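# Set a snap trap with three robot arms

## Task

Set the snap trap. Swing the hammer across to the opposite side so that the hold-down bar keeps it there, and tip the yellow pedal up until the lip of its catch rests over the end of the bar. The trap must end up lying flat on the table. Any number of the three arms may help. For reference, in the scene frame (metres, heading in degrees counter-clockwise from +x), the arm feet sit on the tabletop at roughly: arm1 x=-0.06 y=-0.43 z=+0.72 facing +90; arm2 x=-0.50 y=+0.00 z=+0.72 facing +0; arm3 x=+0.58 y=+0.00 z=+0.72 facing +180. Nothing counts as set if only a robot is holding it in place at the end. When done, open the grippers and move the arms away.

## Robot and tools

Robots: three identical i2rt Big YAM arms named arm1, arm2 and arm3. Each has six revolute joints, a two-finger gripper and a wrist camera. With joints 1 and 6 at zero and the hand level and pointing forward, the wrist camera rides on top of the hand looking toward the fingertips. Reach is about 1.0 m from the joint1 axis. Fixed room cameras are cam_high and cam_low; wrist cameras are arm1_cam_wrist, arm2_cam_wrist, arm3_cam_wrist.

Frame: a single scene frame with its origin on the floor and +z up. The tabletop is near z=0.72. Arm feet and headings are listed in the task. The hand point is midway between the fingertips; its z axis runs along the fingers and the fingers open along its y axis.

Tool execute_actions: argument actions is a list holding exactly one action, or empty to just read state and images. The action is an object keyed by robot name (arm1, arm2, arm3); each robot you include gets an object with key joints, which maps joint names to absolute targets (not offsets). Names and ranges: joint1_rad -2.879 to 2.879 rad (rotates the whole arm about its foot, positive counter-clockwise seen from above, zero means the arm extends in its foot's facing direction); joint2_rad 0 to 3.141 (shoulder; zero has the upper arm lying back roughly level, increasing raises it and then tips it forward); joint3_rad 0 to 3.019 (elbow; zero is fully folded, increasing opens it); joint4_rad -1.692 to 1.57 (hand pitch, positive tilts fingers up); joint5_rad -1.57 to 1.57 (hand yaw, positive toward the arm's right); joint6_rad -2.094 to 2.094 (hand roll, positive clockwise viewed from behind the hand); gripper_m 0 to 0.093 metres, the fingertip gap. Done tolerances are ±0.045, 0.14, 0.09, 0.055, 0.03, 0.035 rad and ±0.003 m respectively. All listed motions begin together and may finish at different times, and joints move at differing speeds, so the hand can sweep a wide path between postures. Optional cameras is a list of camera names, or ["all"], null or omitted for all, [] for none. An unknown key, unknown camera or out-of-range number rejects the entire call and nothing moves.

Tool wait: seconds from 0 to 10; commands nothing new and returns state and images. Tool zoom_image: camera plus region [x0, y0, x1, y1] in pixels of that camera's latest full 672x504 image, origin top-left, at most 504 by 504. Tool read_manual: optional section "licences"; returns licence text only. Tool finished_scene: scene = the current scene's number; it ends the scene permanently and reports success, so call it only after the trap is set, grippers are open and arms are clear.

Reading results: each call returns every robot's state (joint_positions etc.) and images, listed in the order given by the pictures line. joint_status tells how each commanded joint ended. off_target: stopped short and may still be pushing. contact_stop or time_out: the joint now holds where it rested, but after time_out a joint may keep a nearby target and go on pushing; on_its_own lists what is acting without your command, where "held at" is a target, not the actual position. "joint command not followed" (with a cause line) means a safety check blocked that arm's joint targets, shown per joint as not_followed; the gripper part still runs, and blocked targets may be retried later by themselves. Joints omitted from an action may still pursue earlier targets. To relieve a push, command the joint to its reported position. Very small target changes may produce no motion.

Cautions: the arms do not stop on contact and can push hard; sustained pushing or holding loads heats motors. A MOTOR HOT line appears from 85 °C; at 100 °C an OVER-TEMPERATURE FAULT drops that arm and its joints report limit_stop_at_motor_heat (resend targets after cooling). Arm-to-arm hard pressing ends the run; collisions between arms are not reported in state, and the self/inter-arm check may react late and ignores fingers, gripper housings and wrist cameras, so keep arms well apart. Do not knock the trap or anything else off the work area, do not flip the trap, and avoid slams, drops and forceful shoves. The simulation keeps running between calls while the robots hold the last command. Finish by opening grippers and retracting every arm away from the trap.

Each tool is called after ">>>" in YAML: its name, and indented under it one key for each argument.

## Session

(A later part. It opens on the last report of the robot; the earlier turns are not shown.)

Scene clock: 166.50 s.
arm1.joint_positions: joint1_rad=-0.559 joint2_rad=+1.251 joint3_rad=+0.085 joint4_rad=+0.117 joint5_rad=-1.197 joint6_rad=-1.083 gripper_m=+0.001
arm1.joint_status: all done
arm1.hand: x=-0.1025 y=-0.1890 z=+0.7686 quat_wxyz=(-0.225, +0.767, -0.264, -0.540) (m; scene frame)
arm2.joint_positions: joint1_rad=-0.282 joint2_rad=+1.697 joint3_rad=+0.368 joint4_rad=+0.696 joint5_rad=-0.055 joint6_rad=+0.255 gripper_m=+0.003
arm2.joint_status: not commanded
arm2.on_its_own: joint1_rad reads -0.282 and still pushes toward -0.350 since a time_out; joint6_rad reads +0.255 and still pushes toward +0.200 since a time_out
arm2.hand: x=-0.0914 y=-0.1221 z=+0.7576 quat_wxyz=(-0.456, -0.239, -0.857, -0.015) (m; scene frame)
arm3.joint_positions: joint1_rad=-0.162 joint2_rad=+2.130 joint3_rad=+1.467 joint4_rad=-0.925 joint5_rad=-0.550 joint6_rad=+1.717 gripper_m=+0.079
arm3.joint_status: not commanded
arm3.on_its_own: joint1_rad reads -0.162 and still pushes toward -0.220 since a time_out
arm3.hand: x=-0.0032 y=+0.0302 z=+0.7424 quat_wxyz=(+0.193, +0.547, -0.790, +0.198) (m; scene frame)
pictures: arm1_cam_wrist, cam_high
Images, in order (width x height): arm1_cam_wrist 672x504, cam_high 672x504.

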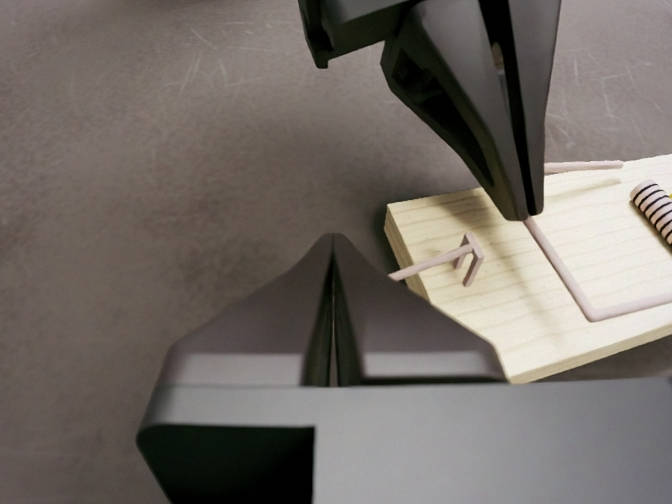

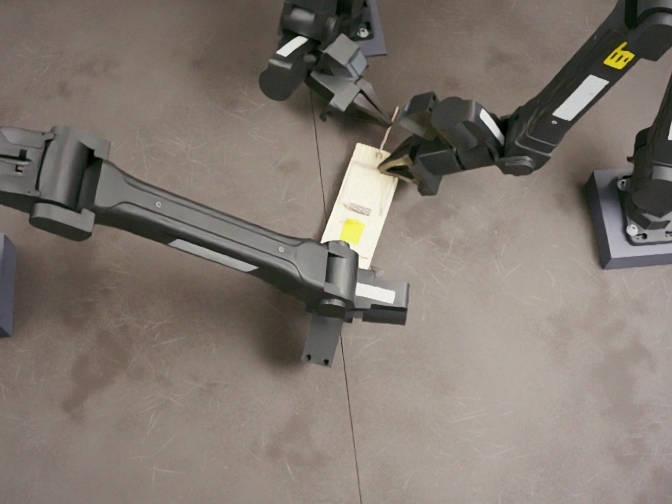

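>>> execute_actions:
  actions:
    - {"arm1":{"joints":{"joint1_rad":-0.66,"joint3_rad":0.05}}}
  cameras: []

>>> execute_actions:
  actions:
    - {"arm1":{"joints":{"joint2_rad":1.62,"joint4_rad":0.4}}}
  cameras: ["arm1_cam_wrist"]

>>> execute_actions:
  actions:
    - {"arm1":{"joints":{"joint1_rad":-0.53}}}
  cameras: ["arm1_cam_wrist","arm2_cam_wrist"]

Scene clock: 167.60 s.
arm1.joint_positions: joint1_rad=-0.652 joint2_rad=+1.251 joint3_rad=+0.056 joint4_rad=+0.117 joint5_rad=-1.197 joint6_rad=-1.083 gripper_m=+0.001
arm1.joint_status: all done
arm1.hand: x=-0.0880 y=-0.1971 z=+0.7625 quat_wxyz=(-0.239, +0.752, -0.308, -0.532) (m; scene frame)
arm2.joint_positions: joint1_rad=-0.282 joint2_rad=+1.697 joint3_rad=+0.368 joint4_rad=+0.696 joint5_rad=-0.055 joint6_rad=+0.255 gripper_m=+0.003
arm2.joint_status: not commanded
arm2.on_its_own: joint1_rad reads -0.282 and still pushes toward -0.350 since a time_out; joint6_rad reads +0.255 and still pushes toward +0.200 since a time_out
arm2.hand: x=-0.0914 y=-0.1221 z=+0.7576 quat_wxyz=(-0.456, -0.239, -0.857, -0.015) (m; scene frame)
arm3.joint_positions: joint1_rad=-0.162 joint2_rad=+2.130 joint3_rad=+1.467 joint4_rad=-0.925 joint5_rad=-0.550 joint6_rad=+1.717 gripper_m=+0.079
arm3.joint_status: not commanded
arm3.on_its_own: joint1_rad reads -0.162 and still pushes toward -0.220 since a time_out
arm3.hand: x=-0.0032 y=+0.0302 z=+0.7424 quat_wxyz=(+0.193, +0.547, -0.790, +0.198) (m; scene frame)
pictures: none
No camera images: the call's "cameras" was empty. Leave "cameras" out to get every camera's image.

Scene clock: 168.63 s.
arm1.joint_positions: joint1_rad=-0.657 joint2_rad=+1.579 joint3_rad=+0.053 joint4_rad=+0.401 joint5_rad=-1.237 joint6_rad=-1.105 gripper_m=+0.001
arm1.joint_status: all done
arm1.hand: x=-0.0925 y=-0.2005 z=+0.7366 quat_wxyz=(-0.226, +0.744, -0.306, -0.550) (m; scene frame)
arm2.joint_positions: joint1_rad=-0.282 joint2_rad=+1.697 joint3_rad=+0.368 joint4_rad=+0.696 joint5_rad=-0.055 joint6_rad=+0.255 gripper_m=+0.003
arm2.joint_status: not commanded
arm2.on_its_own: joint1_rad reads -0.282 and still pushes toward -0.350 since a time_out; joint6_rad reads +0.255 and still pushes toward +0.200 since a time_out
arm2.hand: x=-0.0914 y=-0.1221 z=+0.7576 quat_wxyz=(-0.456, -0.239, -0.857, -0.015) (m; scene frame)
arm3.joint_positions: joint1_rad=-0.162 joint2_rad=+2.130 joint3_rad=+1.467 joint4_rad=-0.925 joint5_rad=-0.550 joint6_rad=+1.717 gripper_m=+0.079
arm3.joint_status: not commanded
arm3.on_its_own: joint1_rad reads -0.162 and still pushes toward -0.220 since a time_out
arm3.hand: x=-0.0032 y=+0.0302 z=+0.7424 quat_wxyz=(+0.193, +0.547, -0.790, +0.198) (m; scene frame)
pictures: arm1_cam_wrist
Images, in order (width x height): arm1_cam_wrist 672x504.

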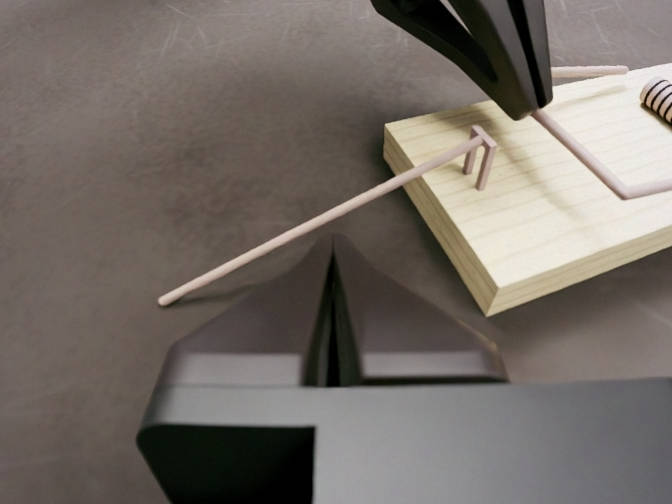

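Scene clock: 170.53 s.
arm1.joint_positions: joint1_rad=-0.580 joint2_rad=+1.579 joint3_rad=+0.062 joint4_rad=+0.410 joint5_rad=-1.222 joint6_rad=-1.110 gripper_m=+0.001
arm1.joint_status: joint1_rad time_out (moved +0.077 of +0.127)
arm1.on_its_own: joint1_rad reads -0.580 and still pushes toward -0.530 since a time_out
arm1.hand: x=-0.1057 y=-0.1982 z=+0.7357 quat_wxyz=(-0.214, +0.760, -0.273, -0.550) (m; scene frame)
arm2.joint_positions: joint1_rad=-0.282 joint2_rad=+1.698 joint3_rad=+0.364 joint4_rad=+0.696 joint5_rad=-0.053 joint6_rad=+0.255 gripper_m=+0.003
arm2.joint_status: not commanded
arm2.on_its_own: joint1_rad reads -0.282 and still pushes toward -0.350 since a time_out; joint6_rad reads +0.255 and still pushes toward +0.200 since a time_out
arm2.hand: x=-0.0934 y=-0.1216 z=+0.7561 quat_wxyz=(-0.454, -0.239, -0.858, -0.015) (m; scene frame)
arm3.joint_positions: joint1_rad=-0.162 joint2_rad=+2.130 joint3_rad=+1.467 joint4_rad=-0.925 joint5_rad=-0.552 joint6_rad=+1.733 gripper_m=+0.079
arm3.joint_status: not commanded
arm3.on_its_own: joint1_rad reads -0.162 and still pushes toward -0.220 since a time_out
arm3.hand: x=-0.0033 y=+0.0300 z=+0.7426 quat_wxyz=(+0.192, +0.541, -0.794, +0.200) (m; scene frame)
pictures: arm1_cam_wrist, arm2_cam_wrist
Images, in order (width x height): arm1_cam_wrist 672x504, arm2_cam_wrist 672x504.

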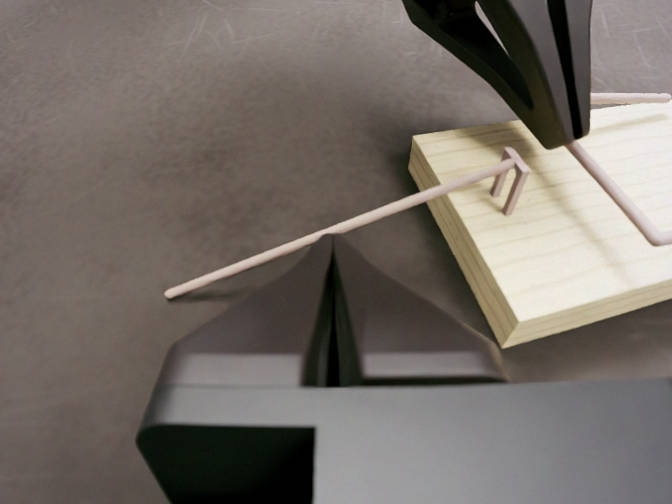

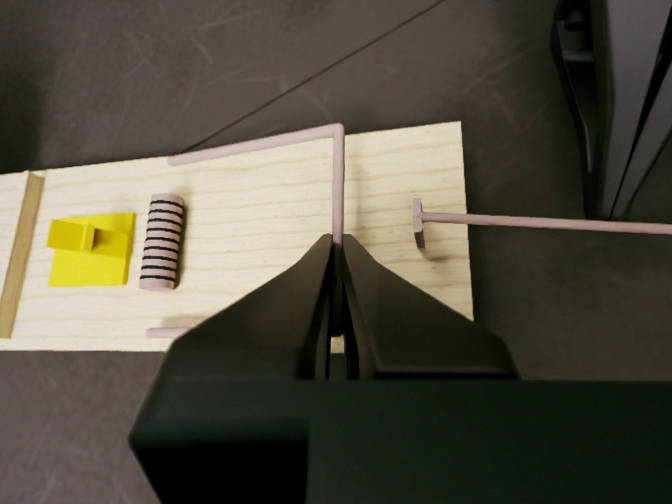

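>>> execute_actions:
  actions:
    - {"arm1":{"joints":{"joint1_rad":-0.72,"joint2_rad":1.36,"joint4_rad":0.34,"joint3_rad":0.085}}}
  cameras: []

>>> execute_actions:
  actions:
    - {"arm1":{"joints":{"joint6_rad":0.0,"gripper_m":0.035}}}
  cameras: []

>>> execute_actions:
  actions:
    - {"arm1":{"joints":{"joint2_rad":1.45}}}
  cameras: []

>>> execute_actions:
  actions:
    - {"arm1":{"joints":{"joint1_rad":-0.57}}}
  cameras: ["arm1_cam_wrist","arm2_cam_wrist"]

Scene clock: 171.90 s.
arm1.joint_positions: joint1_rad=-0.713 joint2_rad=+1.360 joint3_rad=+0.066 joint4_rad=+0.357 joint5_rad=-1.203 joint6_rad=-1.110 gripper_m=+0.001
arm1.joint_status: all done
arm1.hand: x=-0.0602 y=-0.1787 z=+0.7653 quat_wxyz=(-0.316, +0.753, -0.278, -0.506) (m; scene frame)
arm2.joint_positions: joint1_rad=-0.282 joint2_rad=+1.698 joint3_rad=+0.365 joint4_rad=+0.696 joint5_rad=-0.053 joint6_rad=+0.255 gripper_m=+0.003
arm2.joint_status: not commanded
arm2.on_its_own: joint1_rad reads -0.282 and still pushes toward -0.350 since a time_out; joint6_rad reads +0.255 and still pushes toward +0.200 since a time_out
arm2.hand: x=-0.0929 y=-0.1218 z=+0.7565 quat_wxyz=(-0.454, -0.239, -0.858, -0.015) (m; scene frame)
arm3.joint_positions: joint1_rad=-0.162 joint2_rad=+2.130 joint3_rad=+1.467 joint4_rad=-0.923 joint5_rad=-0.551 joint6_rad=+1.723 gripper_m=+0.079
arm3.joint_status: not commanded
arm3.on_its_own: joint1_rad reads -0.162 and still pushes toward -0.220 since a time_out
arm3.hand: x=-0.0038 y=+0.0302 z=+0.7425 quat_wxyz=(+0.194, +0.545, -0.791, +0.198) (m; scene frame)
pictures: none
No camera images: the call's "cameras" was empty. Leave "cameras" out to get every camera's image.

Scene clock: 173.83 s.
arm1.joint_positions: joint1_rad=-0.713 joint2_rad=+1.360 joint3_rad=+0.066 joint4_rad=+0.357 joint5_rad=-1.203 joint6_rad=-0.018 gripper_m=+0.035
arm1.joint_status: all done
arm1.hand: x=-0.0602 y=-0.1787 z=+0.7653 quat_wxyz=(-0.007, +0.499, -0.628, -0.597) (m; scene frame)
arm2.joint_positions: joint1_rad=-0.282 joint2_rad=+1.698 joint3_rad=+0.365 joint4_rad=+0.696 joint5_rad=-0.053 joint6_rad=+0.255 gripper_m=+0.003
arm2.joint_status: not commanded
arm2.on_its_own: joint1_rad reads -0.282 and still pushes toward -0.350 since a time_out; joint6_rad reads +0.255 and still pushes toward +0.200 since a time_out
arm2.hand: x=-0.0929 y=-0.1218 z=+0.7565 quat_wxyz=(-0.454, -0.239, -0.858, -0.015) (m; scene frame)
arm3.joint_positions: joint1_rad=-0.162 joint2_rad=+2.130 joint3_rad=+1.467 joint4_rad=-0.923 joint5_rad=-0.551 joint6_rad=+1.723 gripper_m=+0.079
arm3.joint_status: not commanded
arm3.on_its_own: joint1_rad reads -0.162 and still pushes toward -0.220 since a time_out
arm3.hand: x=-0.0038 y=+0.0302 z=+0.7425 quat_wxyz=(+0.194, +0.545, -0.791, +0.198) (m; scene frame)
pictures: none
No camera images: the call's "cameras" was empty. Leave "cameras" out to get every camera's image.

Scene clock: 174.50 s.
arm1.joint_positions: joint1_rad=-0.713 joint2_rad=+1.431 joint3_rad=+0.069 joint4_rad=+0.357 joint5_rad=-1.221 joint6_rad=-0.017 gripper_m=+0.035
arm1.joint_status: all done
arm1.hand: x=-0.0655 y=-0.1836 z=+0.7561 quat_wxyz=(+0.024, +0.485, -0.639, -0.596) (m; scene frame)
arm2.joint_positions: joint1_rad=-0.282 joint2_rad=+1.698 joint3_rad=+0.365 joint4_rad=+0.696 joint5_rad=-0.053 joint6_rad=+0.255 gripper_m=+0.003
arm2.joint_status: not commanded
arm2.on_its_own: joint1_rad reads -0.282 and still pushes toward -0.350 since a time_out; joint6_rad reads +0.255 and still pushes toward +0.200 since a time_out
arm2.hand: x=-0.0927 y=-0.1219 z=+0.7566 quat_wxyz=(-0.454, -0.239, -0.858, -0.015) (m; scene frame)
arm3.joint_positions: joint1_rad=-0.162 joint2_rad=+2.130 joint3_rad=+1.467 joint4_rad=-0.920 joint5_rad=-0.549 joint6_rad=+1.718 gripper_m=+0.079
arm3.joint_status: not commanded
arm3.on_its_own: joint1_rad reads -0.162 and still pushes toward -0.220 since a time_out
arm3.hand: x=-0.0043 y=+0.0305 z=+0.7423 quat_wxyz=(+0.195, +0.548, -0.790, +0.196) (m; scene frame)
pictures: none
No camera images: the call's "cameras" was empty. Leave "cameras" out to get every camera's image.

Scene clock: 175.27 s.
arm1.joint_positions: joint1_rad=-0.579 joint2_rad=+1.431 joint3_rad=+0.075 joint4_rad=+0.357 joint5_rad=-1.208 joint6_rad=-0.017 gripper_m=+0.035
arm1.joint_status: all done
arm1.hand: x=-0.0956 y=-0.1833 z=+0.7555 quat_wxyz=(+0.058, +0.529, -0.607, -0.591) (m; scene frame)
arm2.joint_positions: joint1_rad=-0.282 joint2_rad=+1.698 joint3_rad=+0.365 joint4_rad=+0.696 joint5_rad=-0.053 joint6_rad=+0.255 gripper_m=+0.003
arm2.joint_status: not commanded
arm2.on_its_own: joint1_rad reads -0.282 and still pushes toward -0.350 since a time_out; joint6_rad reads +0.255 and still pushes toward +0.200 since a time_out
arm2.hand: x=-0.0927 y=-0.1219 z=+0.7566 quat_wxyz=(-0.454, -0.239, -0.858, -0.015) (m; scene frame)
arm3.joint_positions: joint1_rad=-0.162 joint2_rad=+2.130 joint3_rad=+1.467 joint4_rad=-0.920 joint5_rad=-0.549 joint6_rad=+1.718 gripper_m=+0.079
arm3.joint_status: not commanded
arm3.on_its_own: joint1_rad reads -0.162 and still pushes toward -0.220 since a time_out
arm3.hand: x=-0.0043 y=+0.0305 z=+0.7423 quat_wxyz=(+0.195, +0.548, -0.790, +0.196) (m; scene frame)
pictures: arm1_cam_wrist, arm2_cam_wrist
Images, in order (width x height): arm1_cam_wrist 672x504, arm2_cam_wrist 672x504.

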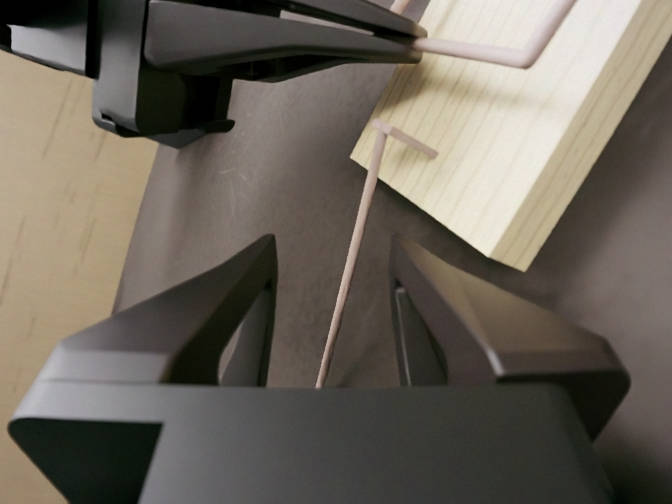

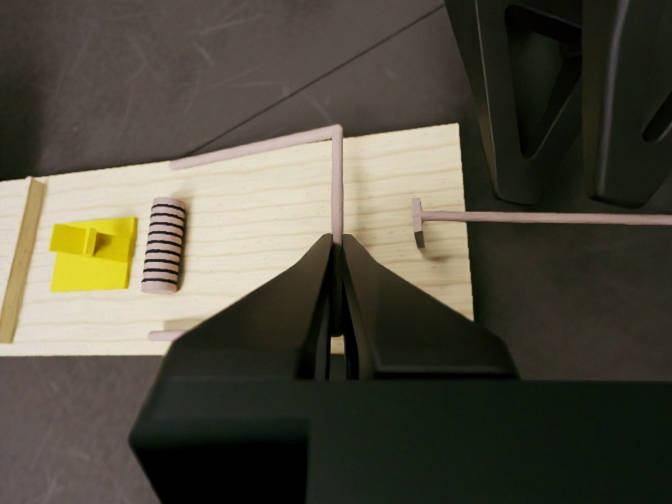

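>>> execute_actions:
  actions:
    - {"arm1":{"joints":{"joint1_rad":-0.49}}}
  cameras: ["arm2_cam_wrist"]

>>> execute_actions:
  actions:
    - {"arm1":{"joints":{"joint2_rad":1.1,"joint4_rad":0.05}}}
  cameras: ["arm1_cam_wrist","arm2_cam_wrist","cam_high"]

Scene clock: 176.13 s.
arm1.joint_positions: joint1_rad=-0.499 joint2_rad=+1.431 joint3_rad=+0.075 joint4_rad=+0.357 joint5_rad=-1.208 joint6_rad=-0.017 gripper_m=+0.035
arm1.joint_status: all done
arm1.hand: x=-0.1150 y=-0.1868 z=+0.7554 quat_wxyz=(+0.081, +0.552, -0.586, -0.588) (m; scene frame)
arm2.joint_positions: joint1_rad=-0.282 joint2_rad=+1.698 joint3_rad=+0.365 joint4_rad=+0.696 joint5_rad=-0.053 joint6_rad=+0.255 gripper_m=+0.003
arm2.joint_status: not commanded
arm2.on_its_own: joint1_rad reads -0.282 and still pushes toward -0.350 since a time_out; joint6_rad reads +0.255 and still pushes toward +0.200 since a time_out
arm2.hand: x=-0.0927 y=-0.1219 z=+0.7566 quat_wxyz=(-0.454, -0.239, -0.858, -0.015) (m; scene frame)
arm3.joint_positions: joint1_rad=-0.162 joint2_rad=+2.130 joint3_rad=+1.467 joint4_rad=-0.920 joint5_rad=-0.549 joint6_rad=+1.718 gripper_m=+0.079
arm3.joint_status: not commanded
arm3.on_its_own: joint1_rad reads -0.162 and still pushes toward -0.220 since a time_out
arm3.hand: x=-0.0043 y=+0.0305 z=+0.7423 quat_wxyz=(+0.195, +0.548, -0.790, +0.196) (m; scene frame)
pictures: arm2_cam_wrist
Images, in order (width x height): arm2_cam_wrist 672x504.

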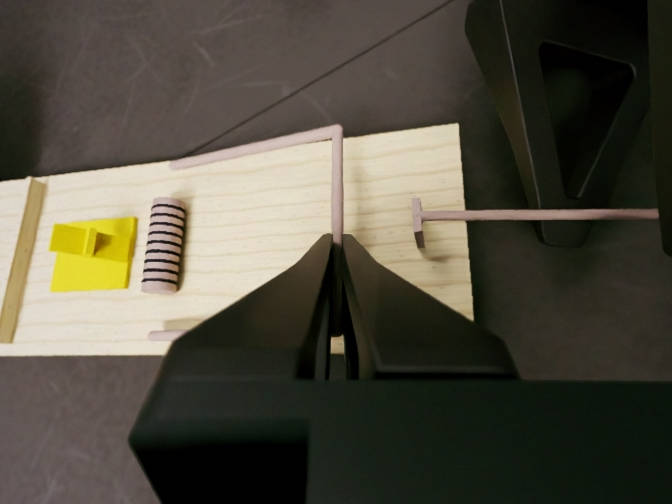

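Scene clock: 177.13 s.
arm1.joint_positions: joint1_rad=-0.499 joint2_rad=+1.113 joint3_rad=+0.078 joint4_rad=+0.063 joint5_rad=-1.189 joint6_rad=-0.004 gripper_m=+0.035
arm1.joint_status: all done
arm1.hand: x=-0.1152 y=-0.1899 z=+0.7850 quat_wxyz=(+0.070, +0.554, -0.588, -0.585) (m; scene frame)
arm2.joint_positions: joint1_rad=-0.282 joint2_rad=+1.698 joint3_rad=+0.365 joint4_rad=+0.696 joint5_rad=-0.053 joint6_rad=+0.255 gripper_m=+0.003
arm2.joint_status: not commanded
arm2.on_its_own: joint1_rad reads -0.282 and still pushes toward -0.350 since a time_out; joint6_rad reads +0.255 and still pushes toward +0.200 since a time_out
arm2.hand: x=-0.0927 y=-0.1219 z=+0.7566 quat_wxyz=(-0.454, -0.239, -0.858, -0.015) (m; scene frame)
arm3.joint_positions: joint1_rad=-0.162 joint2_rad=+2.130 joint3_rad=+1.467 joint4_rad=-0.920 joint5_rad=-0.549 joint6_rad=+1.718 gripper_m=+0.079
arm3.joint_status: not commanded
arm3.on_its_own: joint1_rad reads -0.162 and still pushes toward -0.220 since a time_out
arm3.hand: x=-0.0043 y=+0.0305 z=+0.7423 quat_wxyz=(+0.195, +0.548, -0.790, +0.196) (m; scene frame)
pictures: arm1_cam_wrist, arm2_cam_wrist, cam_high
Images, in order (width x height): arm1_cam_wrist 672x504, arm2_cam_wrist 672x504, cam_high 672x504.

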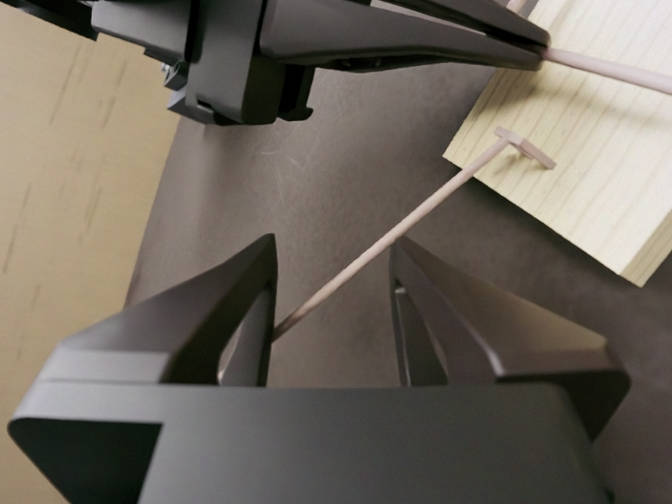

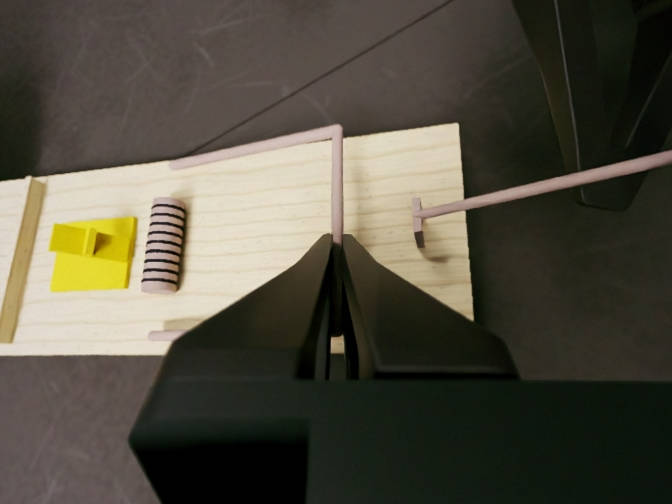

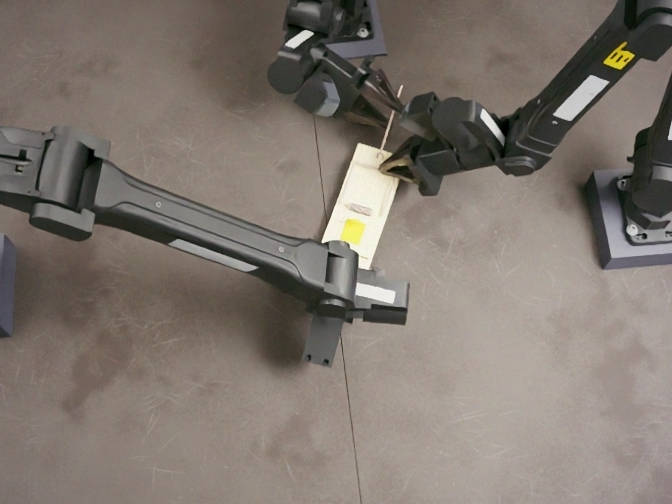

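>>> execute_actions:
  actions:
    - {"arm1":{"joints":{"joint1_rad":-0.48,"joint2_rad":1.0,"joint3_rad":0.18,"joint4_rad":-0.13,"joint6_rad":0.5,"gripper_m":0.045}}}
  cameras: ["arm1_cam_wrist","arm2_cam_wrist","cam_high"]

Scene clock: 178.93 s.
arm1.joint_positions: joint1_rad=-0.489 joint2_rad=+1.010 joint3_rad=+0.136 joint4_rad=-0.113 joint5_rad=-1.196 joint6_rad=+0.482 gripper_m=+0.045
arm1.joint_status: all done
arm1.hand: x=-0.1132 y=-0.1809 z=+0.8075 quat_wxyz=(+0.218, +0.397, -0.703, -0.548) (m; scene frame)
arm2.joint_positions: joint1_rad=-0.282 joint2_rad=+1.698 joint3_rad=+0.365 joint4_rad=+0.696 joint5_rad=-0.053 joint6_rad=+0.255 gripper_m=+0.003
arm2.joint_status: not commanded
arm2.on_its_own: joint1_rad reads -0.282 and still pushes toward -0.350 since a time_out; joint6_rad reads +0.255 and still pushes toward +0.200 since a time_out
arm2.hand: x=-0.0927 y=-0.1219 z=+0.7566 quat_wxyz=(-0.454, -0.239, -0.858, -0.015) (m; scene frame)
arm3.joint_positions: joint1_rad=-0.162 joint2_rad=+2.130 joint3_rad=+1.467 joint4_rad=-0.920 joint5_rad=-0.549 joint6_rad=+1.718 gripper_m=+0.079
arm3.joint_status: not commanded
arm3.on_its_own: joint1_rad reads -0.162 and still pushes toward -0.220 since a time_out
arm3.hand: x=-0.0043 y=+0.0305 z=+0.7423 quat_wxyz=(+0.195, +0.547, -0.790, +0.196) (m; scene frame)
pictures: arm1_cam_wrist, arm2_cam_wrist, cam_high
Images, in order (width x height): arm1_cam_wrist 672x504, arm2_cam_wrist 672x504, cam_high 672x504.

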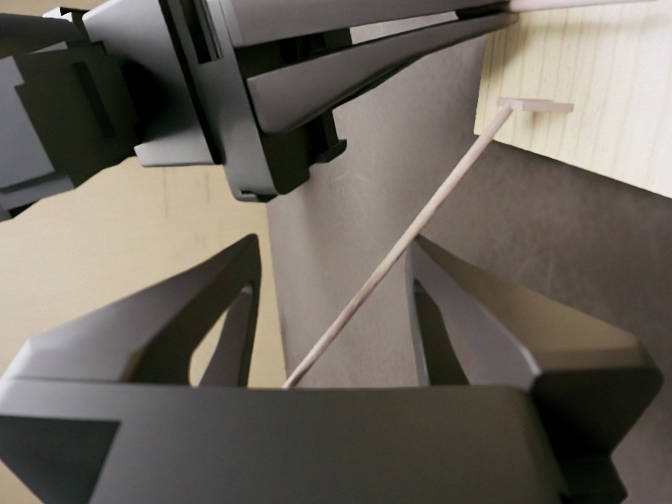

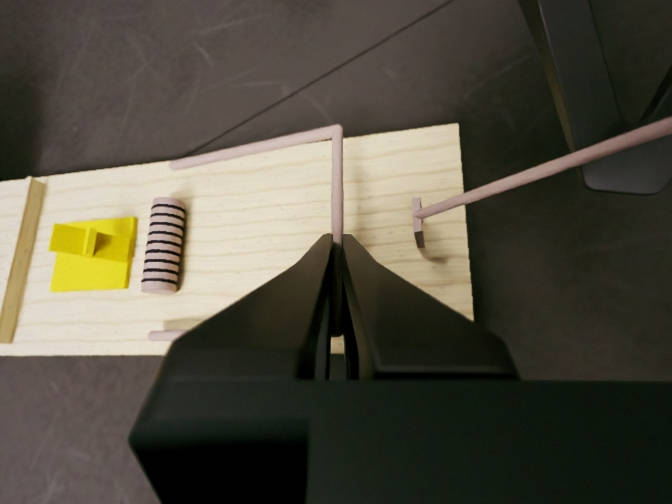

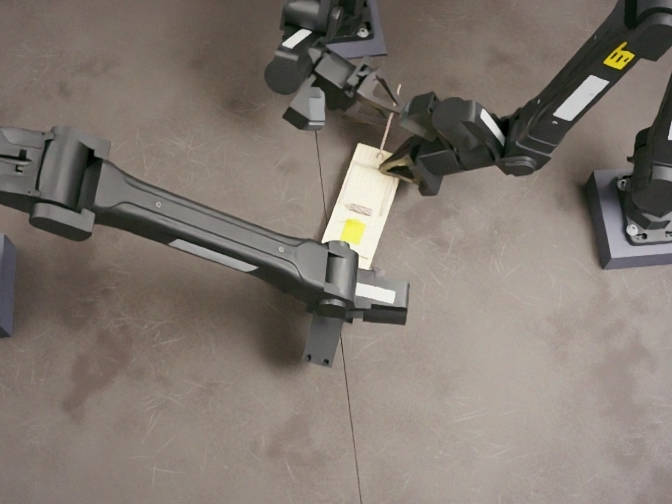

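>>> execute_actions:
  actions:
    - {"arm1":{"joints":{"joint2_rad":1.13,"joint3_rad":0.265,"joint4_rad":-0.07,"joint6_rad":0.9,"gripper_m":0.035}}}
  cameras: ["arm1_cam_wrist","arm2_cam_wrist","cam_high"]

Scene clock: 180.60 s.
arm1.joint_positions: joint1_rad=-0.489 joint2_rad=+1.132 joint3_rad=+0.220 joint4_rad=-0.094 joint5_rad=-1.201 joint6_rad=+0.882 gripper_m=+0.035
arm1.joint_status: all done
arm1.hand: x=-0.0999 y=-0.1535 z=+0.8124 quat_wxyz=(+0.331, +0.244, -0.769, -0.489) (m; scene frame)
arm2.joint_positions: joint1_rad=-0.282 joint2_rad=+1.698 joint3_rad=+0.365 joint4_rad=+0.696 joint5_rad=-0.053 joint6_rad=+0.255 gripper_m=+0.003
arm2.joint_status: not commanded
arm2.on_its_own: joint1_rad reads -0.282 and still pushes toward -0.350 since a time_out; joint6_rad reads +0.255 and still pushes toward +0.200 since a time_out
arm2.hand: x=-0.0927 y=-0.1219 z=+0.7566 quat_wxyz=(-0.454, -0.239, -0.858, -0.015) (m; scene frame)
arm3.joint_positions: joint1_rad=-0.162 joint2_rad=+2.130 joint3_rad=+1.467 joint4_rad=-0.920 joint5_rad=-0.549 joint6_rad=+1.718 gripper_m=+0.079
arm3.joint_status: not commanded
arm3.on_its_own: joint1_rad reads -0.162 and still pushes toward -0.220 since a time_out
arm3.hand: x=-0.0043 y=+0.0305 z=+0.7423 quat_wxyz=(+0.195, +0.547, -0.790, +0.196) (m; scene frame)
pictures: arm1_cam_wrist, arm2_cam_wrist, cam_high
Images, in order (width x height): arm1_cam_wrist 672x504, arm2_cam_wrist 672x504, cam_high 672x504.

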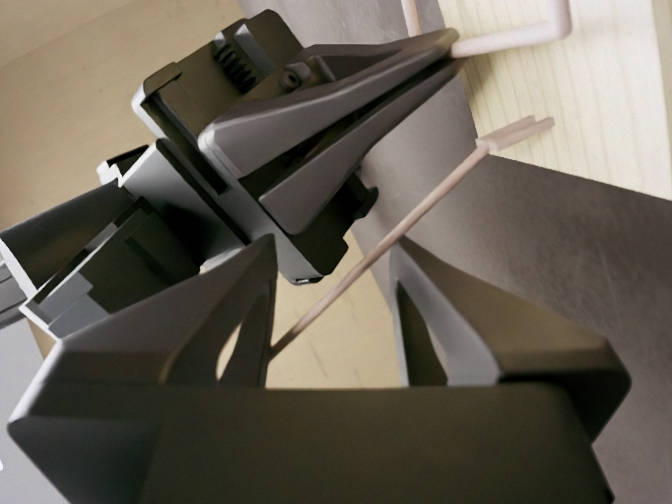

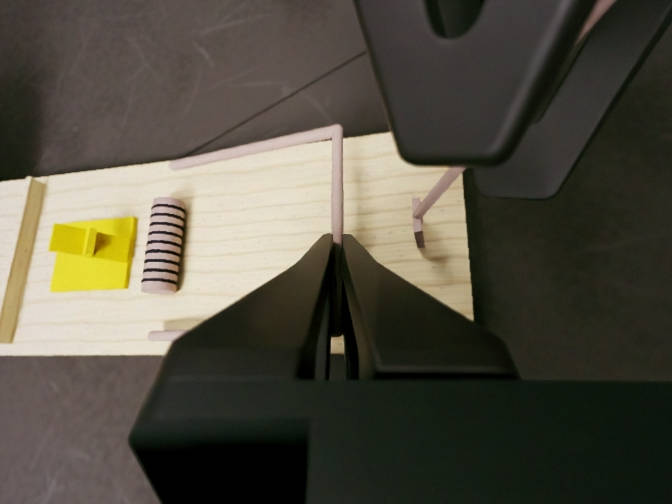

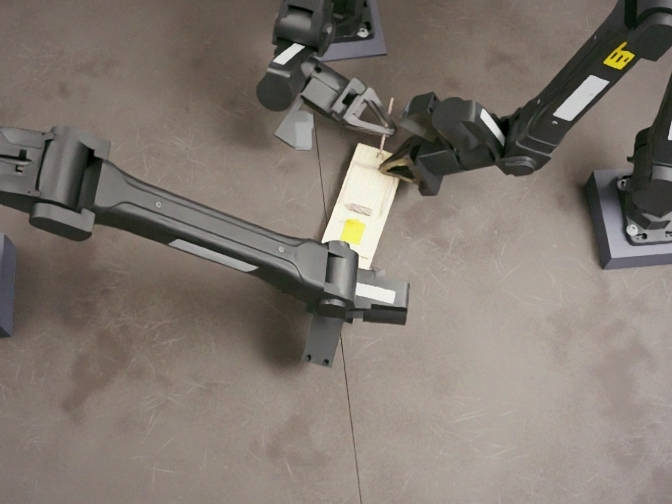

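>>> execute_actions:
  actions:
    - {"arm1":{"joints":{"joint2_rad":1.24,"joint3_rad":0.335,"joint4_rad":-0.04,"joint6_rad":1.4,"gripper_m":0.03}}}
  cameras: ["arm2_cam_wrist","cam_high","cam_low"]

Scene clock: 182.30 s.
arm1.joint_positions: joint1_rad=-0.488 joint2_rad=+1.240 joint3_rad=+0.284 joint4_rad=-0.069 joint5_rad=-1.201 joint6_rad=+1.386 gripper_m=+0.030
arm1.joint_status: all done
arm1.hand: x=-0.0891 y=-0.1315 z=+0.8096 quat_wxyz=(+0.446, +0.040, -0.807, -0.384) (m; scene frame)
arm2.joint_positions: joint1_rad=-0.282 joint2_rad=+1.698 joint3_rad=+0.365 joint4_rad=+0.696 joint5_rad=-0.053 joint6_rad=+0.255 gripper_m=+0.003
arm2.joint_status: not commanded
arm2.on_its_own: joint1_rad reads -0.282 and still pushes toward -0.350 since a time_out; joint6_rad reads +0.255 and still pushes toward +0.200 since a time_out
arm2.hand: x=-0.0927 y=-0.1219 z=+0.7566 quat_wxyz=(-0.454, -0.239, -0.858, -0.015) (m; scene frame)
arm3.joint_positions: joint1_rad=-0.162 joint2_rad=+2.130 joint3_rad=+1.467 joint4_rad=-0.920 joint5_rad=-0.549 joint6_rad=+1.718 gripper_m=+0.079
arm3.joint_status: not commanded
arm3.on_its_own: joint1_rad reads -0.162 and still pushes toward -0.220 since a time_out
arm3.hand: x=-0.0043 y=+0.0305 z=+0.7423 quat_wxyz=(+0.195, +0.547, -0.790, +0.196) (m; scene frame)
pictures: arm2_cam_wrist, cam_high, cam_low
Images, in order (width x height): arm2_cam_wrist 672x504, cam_high 672x504, cam_low 672x504.

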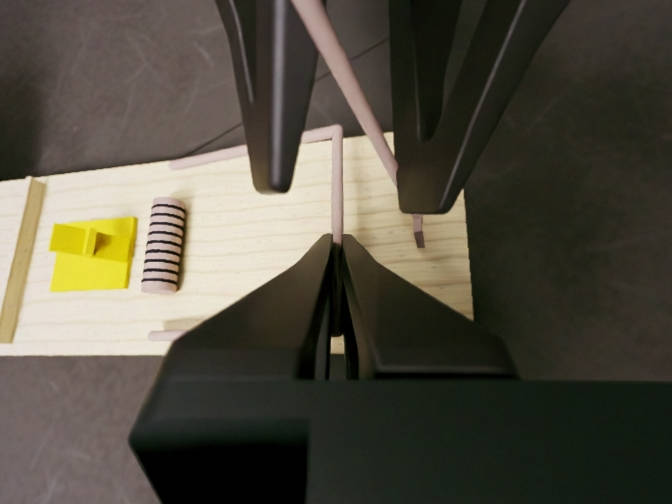

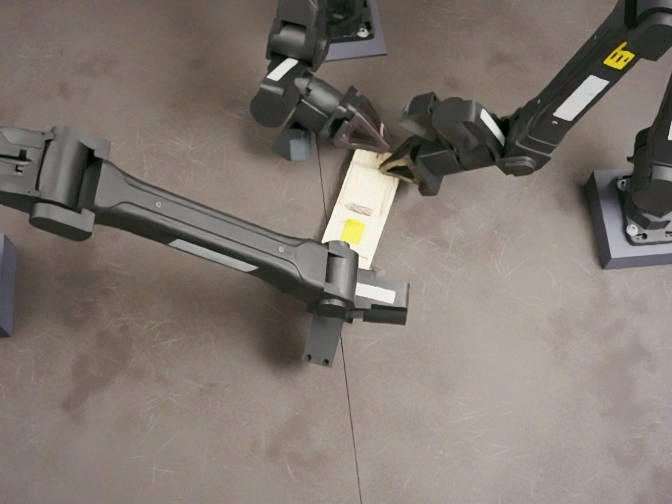

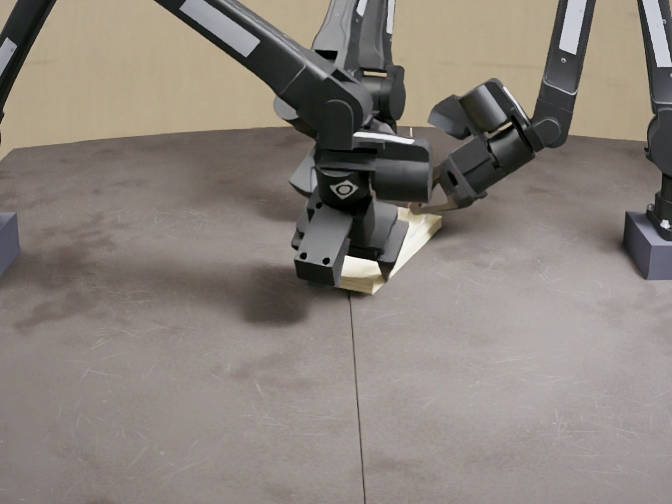

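Past about vertical. Forward more, then withdraw sideways.

>>> execute_actions:
  actions:
    - {"arm1":{"joints":{"joint1_rad":-0.51,"joint2_rad":1.31,"joint3_rad":0.41,"joint4_rad":-0.04}}}
  cameras: ["arm2_cam_wrist"]

>>> execute_actions:
  actions:
    - {"arm1":{"joints":{"joint1_rad":-0.7,"joint6_rad":1.0}}}
  cameras: ["arm2_cam_wrist","cam_high"]

Scene clock: 184.33 s.
arm1.joint_positions: joint1_rad=-0.498 joint2_rad=+1.299 joint3_rad=+0.312 joint4_rad=-0.069 joint5_rad=-1.236 joint6_rad=+1.447 gripper_m=+0.030
arm1.joint_status: joint3_rad time_out (moved +0.028 of +0.126); the others done
arm1.on_its_own: joint3_rad reads +0.312 and still pushes toward +0.410 since a time_out
arm1.hand: x=-0.0851 y=-0.1245 z=+0.8084 quat_wxyz=(+0.476, +0.008, -0.801, -0.363) (m; scene frame)
arm2.joint_positions: joint1_rad=-0.282 joint2_rad=+1.698 joint3_rad=+0.365 joint4_rad=+0.696 joint5_rad=-0.053 joint6_rad=+0.255 gripper_m=+0.003
arm2.joint_status: not commanded
arm2.on_its_own: joint1_rad reads -0.282 and still pushes toward -0.350 since a time_out; joint6_rad reads +0.255 and still pushes toward +0.200 since a time_out
arm2.hand: x=-0.0927 y=-0.1219 z=+0.7566 quat_wxyz=(-0.454, -0.239, -0.858, -0.015) (m; scene frame)
arm3.joint_positions: joint1_rad=-0.162 joint2_rad=+2.130 joint3_rad=+1.467 joint4_rad=-0.920 joint5_rad=-0.549 joint6_rad=+1.718 gripper_m=+0.079
arm3.joint_status: not commanded
arm3.on_its_own: joint1_rad reads -0.162 and still pushes toward -0.220 since a time_out
arm3.hand: x=-0.0043 y=+0.0305 z=+0.7423 quat_wxyz=(+0.195, +0.547, -0.790, +0.196) (m; scene frame)
pictures: arm2_cam_wrist
Images, in order (width x height): arm2_cam_wrist 672x504.

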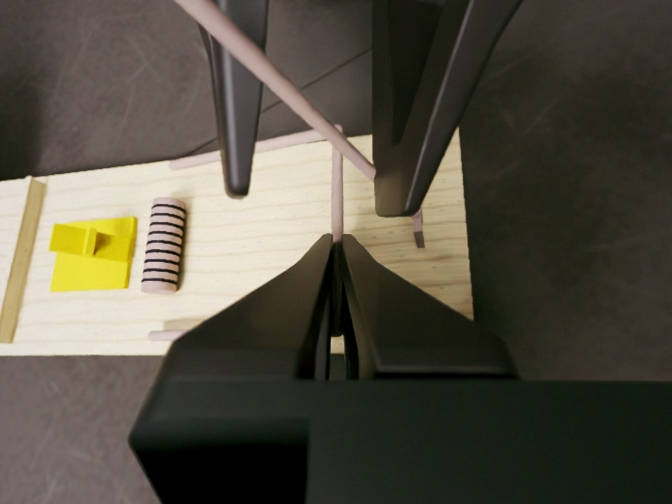

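not run: a stop came earlier in this reply.

>>> execute_actions:
  actions:
    - {"arm1":{"joints":{"joint1_rad":-0.66,"joint3_rad":0.33,"joint2_rad":1.25,"gripper_m":0.05}}}
  cameras: ["arm2_cam_wrist","cam_high"]

Scene clock: 185.20 s.
arm1.joint_positions: joint1_rad=-0.656 joint2_rad=+1.256 joint3_rad=+0.327 joint4_rad=-0.062 joint5_rad=-1.203 joint6_rad=+1.418 gripper_m=+0.050
arm1.joint_status: all done
arm1.hand: x=-0.0280 y=-0.1159 z=+0.8190 quat_wxyz=(+0.412, -0.031, -0.805, -0.425) (m; scene frame)
arm2.joint_positions: joint1_rad=-0.282 joint2_rad=+1.698 joint3_rad=+0.365 joint4_rad=+0.696 joint5_rad=-0.053 joint6_rad=+0.255 gripper_m=+0.003
arm2.joint_status: not commanded
arm2.on_its_own: joint1_rad reads -0.282 and still pushes toward -0.350 since a time_out; joint6_rad reads +0.255 and still pushes toward +0.200 since a time_out
arm2.hand: x=-0.0927 y=-0.1219 z=+0.7566 quat_wxyz=(-0.454, -0.239, -0.858, -0.015) (m; scene frame)
arm3.joint_positions: joint1_rad=-0.162 joint2_rad=+2.130 joint3_rad=+1.467 joint4_rad=-0.920 joint5_rad=-0.549 joint6_rad=+1.718 gripper_m=+0.079
arm3.joint_status: not commanded
arm3.on_its_own: joint1_rad reads -0.162 and still pushes toward -0.220 since a time_out
arm3.hand: x=-0.0043 y=+0.0305 z=+0.7423 quat_wxyz=(+0.195, +0.547, -0.790, +0.196) (m; scene frame)
pictures: arm2_cam_wrist, cam_high
Images, in order (width x height): arm2_cam_wrist 672x504, cam_high 672x504.

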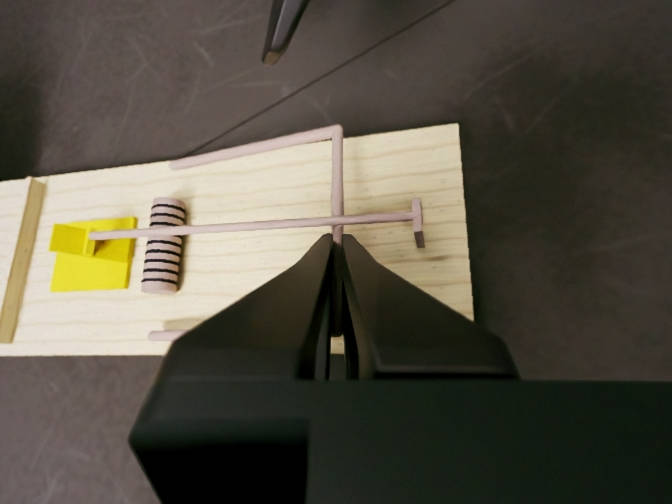

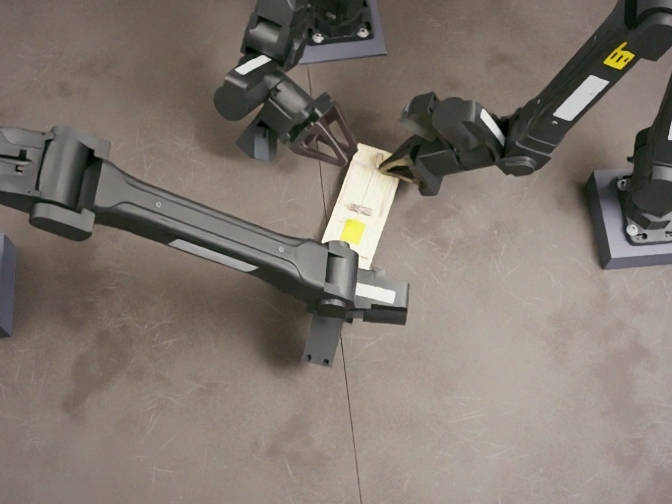

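>>> execute_actions:
  actions:
    - {"arm1":{"joints":{"joint6_rad":-1.0,"gripper_m":0,"joint1_rad":-0.62,"joint3_rad":0.45,"joint2_rad":1.4}}}
  cameras: ["arm2_cam_wrist","cam_high","arm1_cam_wrist"]

>>> zoom_image:
  camera: "arm2_cam_wrist"
  region: [30,190,200,310]

Scene clock: 187.90 s.
arm1.joint_positions: joint1_rad=-0.626 joint2_rad=+1.399 joint3_rad=+0.421 joint4_rad=-0.061 joint5_rad=-1.203 joint6_rad=-0.982 gripper_m=+0.001
arm1.joint_status: all done
arm1.hand: x=-0.0181 y=-0.0871 z=+0.8083 quat_wxyz=(-0.220, +0.741, -0.323, -0.546) (m; scene frame)
arm2.joint_positions: joint1_rad=-0.282 joint2_rad=+1.698 joint3_rad=+0.365 joint4_rad=+0.696 joint5_rad=-0.053 joint6_rad=+0.255 gripper_m=+0.003
arm2.joint_status: not commanded
arm2.on_its_own: joint1_rad reads -0.282 and still pushes toward -0.350 since a time_out; joint6_rad reads +0.255 and still pushes toward +0.200 since a time_out
arm2.hand: x=-0.0927 y=-0.1219 z=+0.7566 quat_wxyz=(-0.454, -0.239, -0.858, -0.015) (m; scene frame)
arm3.joint_positions: joint1_rad=-0.162 joint2_rad=+2.130 joint3_rad=+1.467 joint4_rad=-0.920 joint5_rad=-0.549 joint6_rad=+1.718 gripper_m=+0.079
arm3.joint_status: not commanded
arm3.on_its_own: joint1_rad reads -0.162 and still pushes toward -0.220 since a time_out
arm3.hand: x=-0.0043 y=+0.0305 z=+0.7423 quat_wxyz=(+0.195, +0.547, -0.790, +0.196) (m; scene frame)
pictures: arm1_cam_wrist, arm2_cam_wrist, cam_high
Images, in order (width x height): arm1_cam_wrist 672x504, arm2_cam_wrist 672x504, cam_high 672x504.

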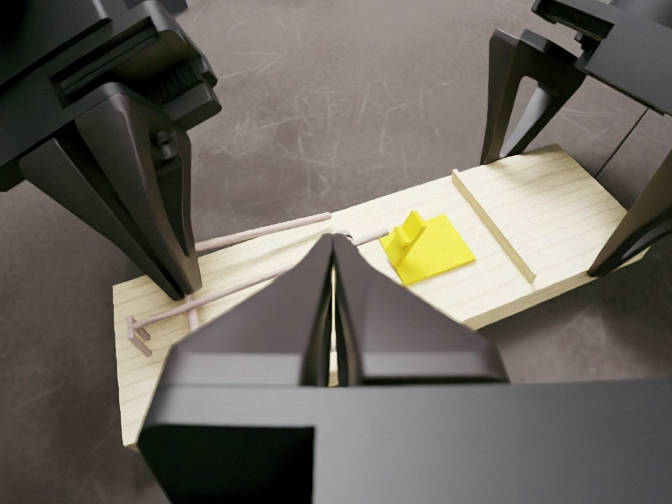

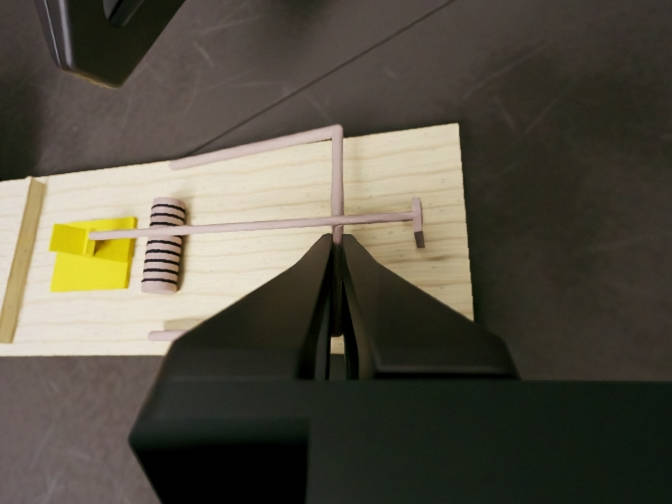

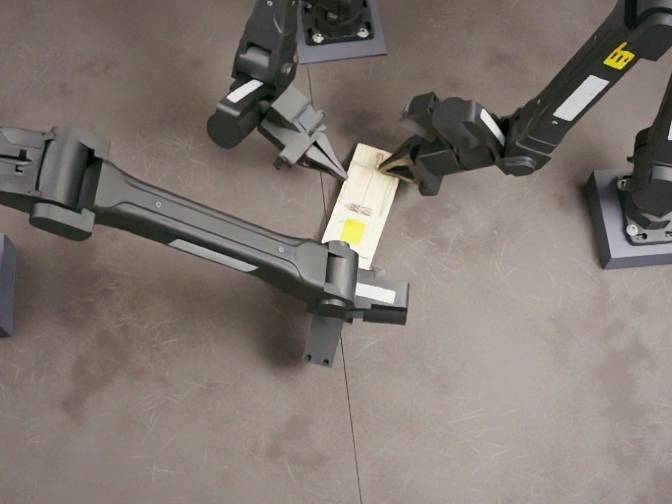

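Region (30, 190, 200, 310) of arm2_cam_wrist's 672x504 image, scaled by 2.965, with more detail than that image has; it fills the top 356 rows of this view, and the rest is white.

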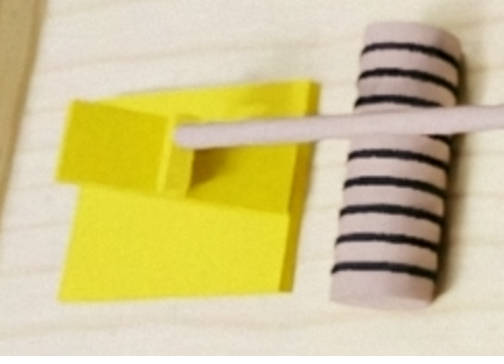

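>>> execute_actions:
  actions:
    - {"arm1":{"joints":{"gripper_m":0.035,"joint1_rad":-0.5,"joint3_rad":0.53,"joint2_rad":1.47}}}
  cameras: ["arm2_cam_wrist","cam_high","arm1_cam_wrist"]

Scene clock: 189.33 s.
arm1.joint_positions: joint1_rad=-0.502 joint2_rad=+1.465 joint3_rad=+0.499 joint4_rad=-0.061 joint5_rad=-1.203 joint6_rad=-0.983 gripper_m=+0.035
arm1.joint_status: all done
arm1.hand: x=-0.0470 y=-0.0573 z=+0.8108 quat_wxyz=(-0.191, +0.761, -0.273, -0.557) (m; scene frame)
arm2.joint_positions: joint1_rad=-0.282 joint2_rad=+1.698 joint3_rad=+0.365 joint4_rad=+0.696 joint5_rad=-0.053 joint6_rad=+0.255 gripper_m=+0.003
arm2.joint_status: not commanded
arm2.on_its_own: joint1_rad reads -0.282 and still pushes toward -0.350 since a time_out; joint6_rad reads +0.255 and still pushes toward +0.200 since a time_out
arm2.hand: x=-0.0927 y=-0.1219 z=+0.7566 quat_wxyz=(-0.454, -0.239, -0.858, -0.015) (m; scene frame)
arm3.joint_positions: joint1_rad=-0.162 joint2_rad=+2.130 joint3_rad=+1.467 joint4_rad=-0.920 joint5_rad=-0.549 joint6_rad=+1.718 gripper_m=+0.079
arm3.joint_status: not commanded
arm3.on_its_own: joint1_rad reads -0.162 and still pushes toward -0.220 since a time_out
arm3.hand: x=-0.0043 y=+0.0305 z=+0.7423 quat_wxyz=(+0.195, +0.547, -0.790, +0.196) (m; scene frame)
pictures: arm1_cam_wrist, arm2_cam_wrist, cam_high
Images, in order (width x height): arm1_cam_wrist 672x504, arm2_cam_wrist 672x504, cam_high 672x504.

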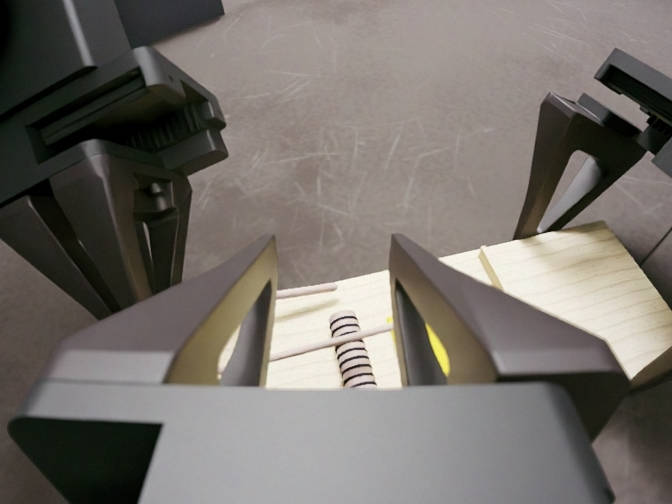

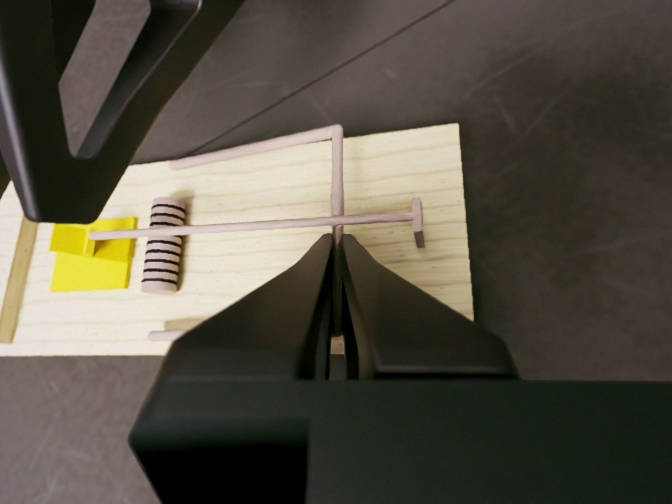

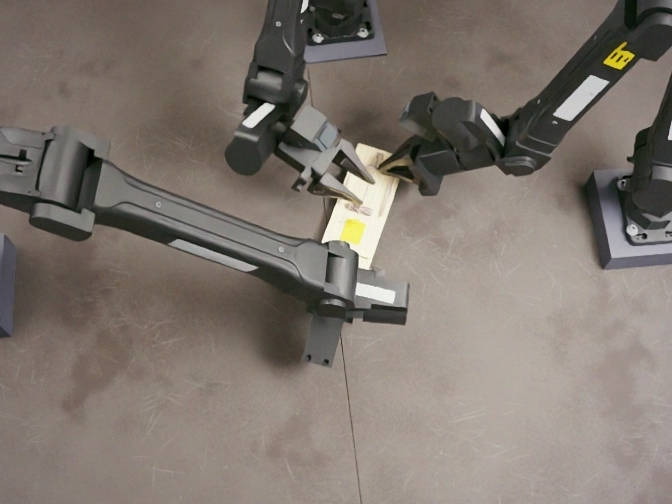

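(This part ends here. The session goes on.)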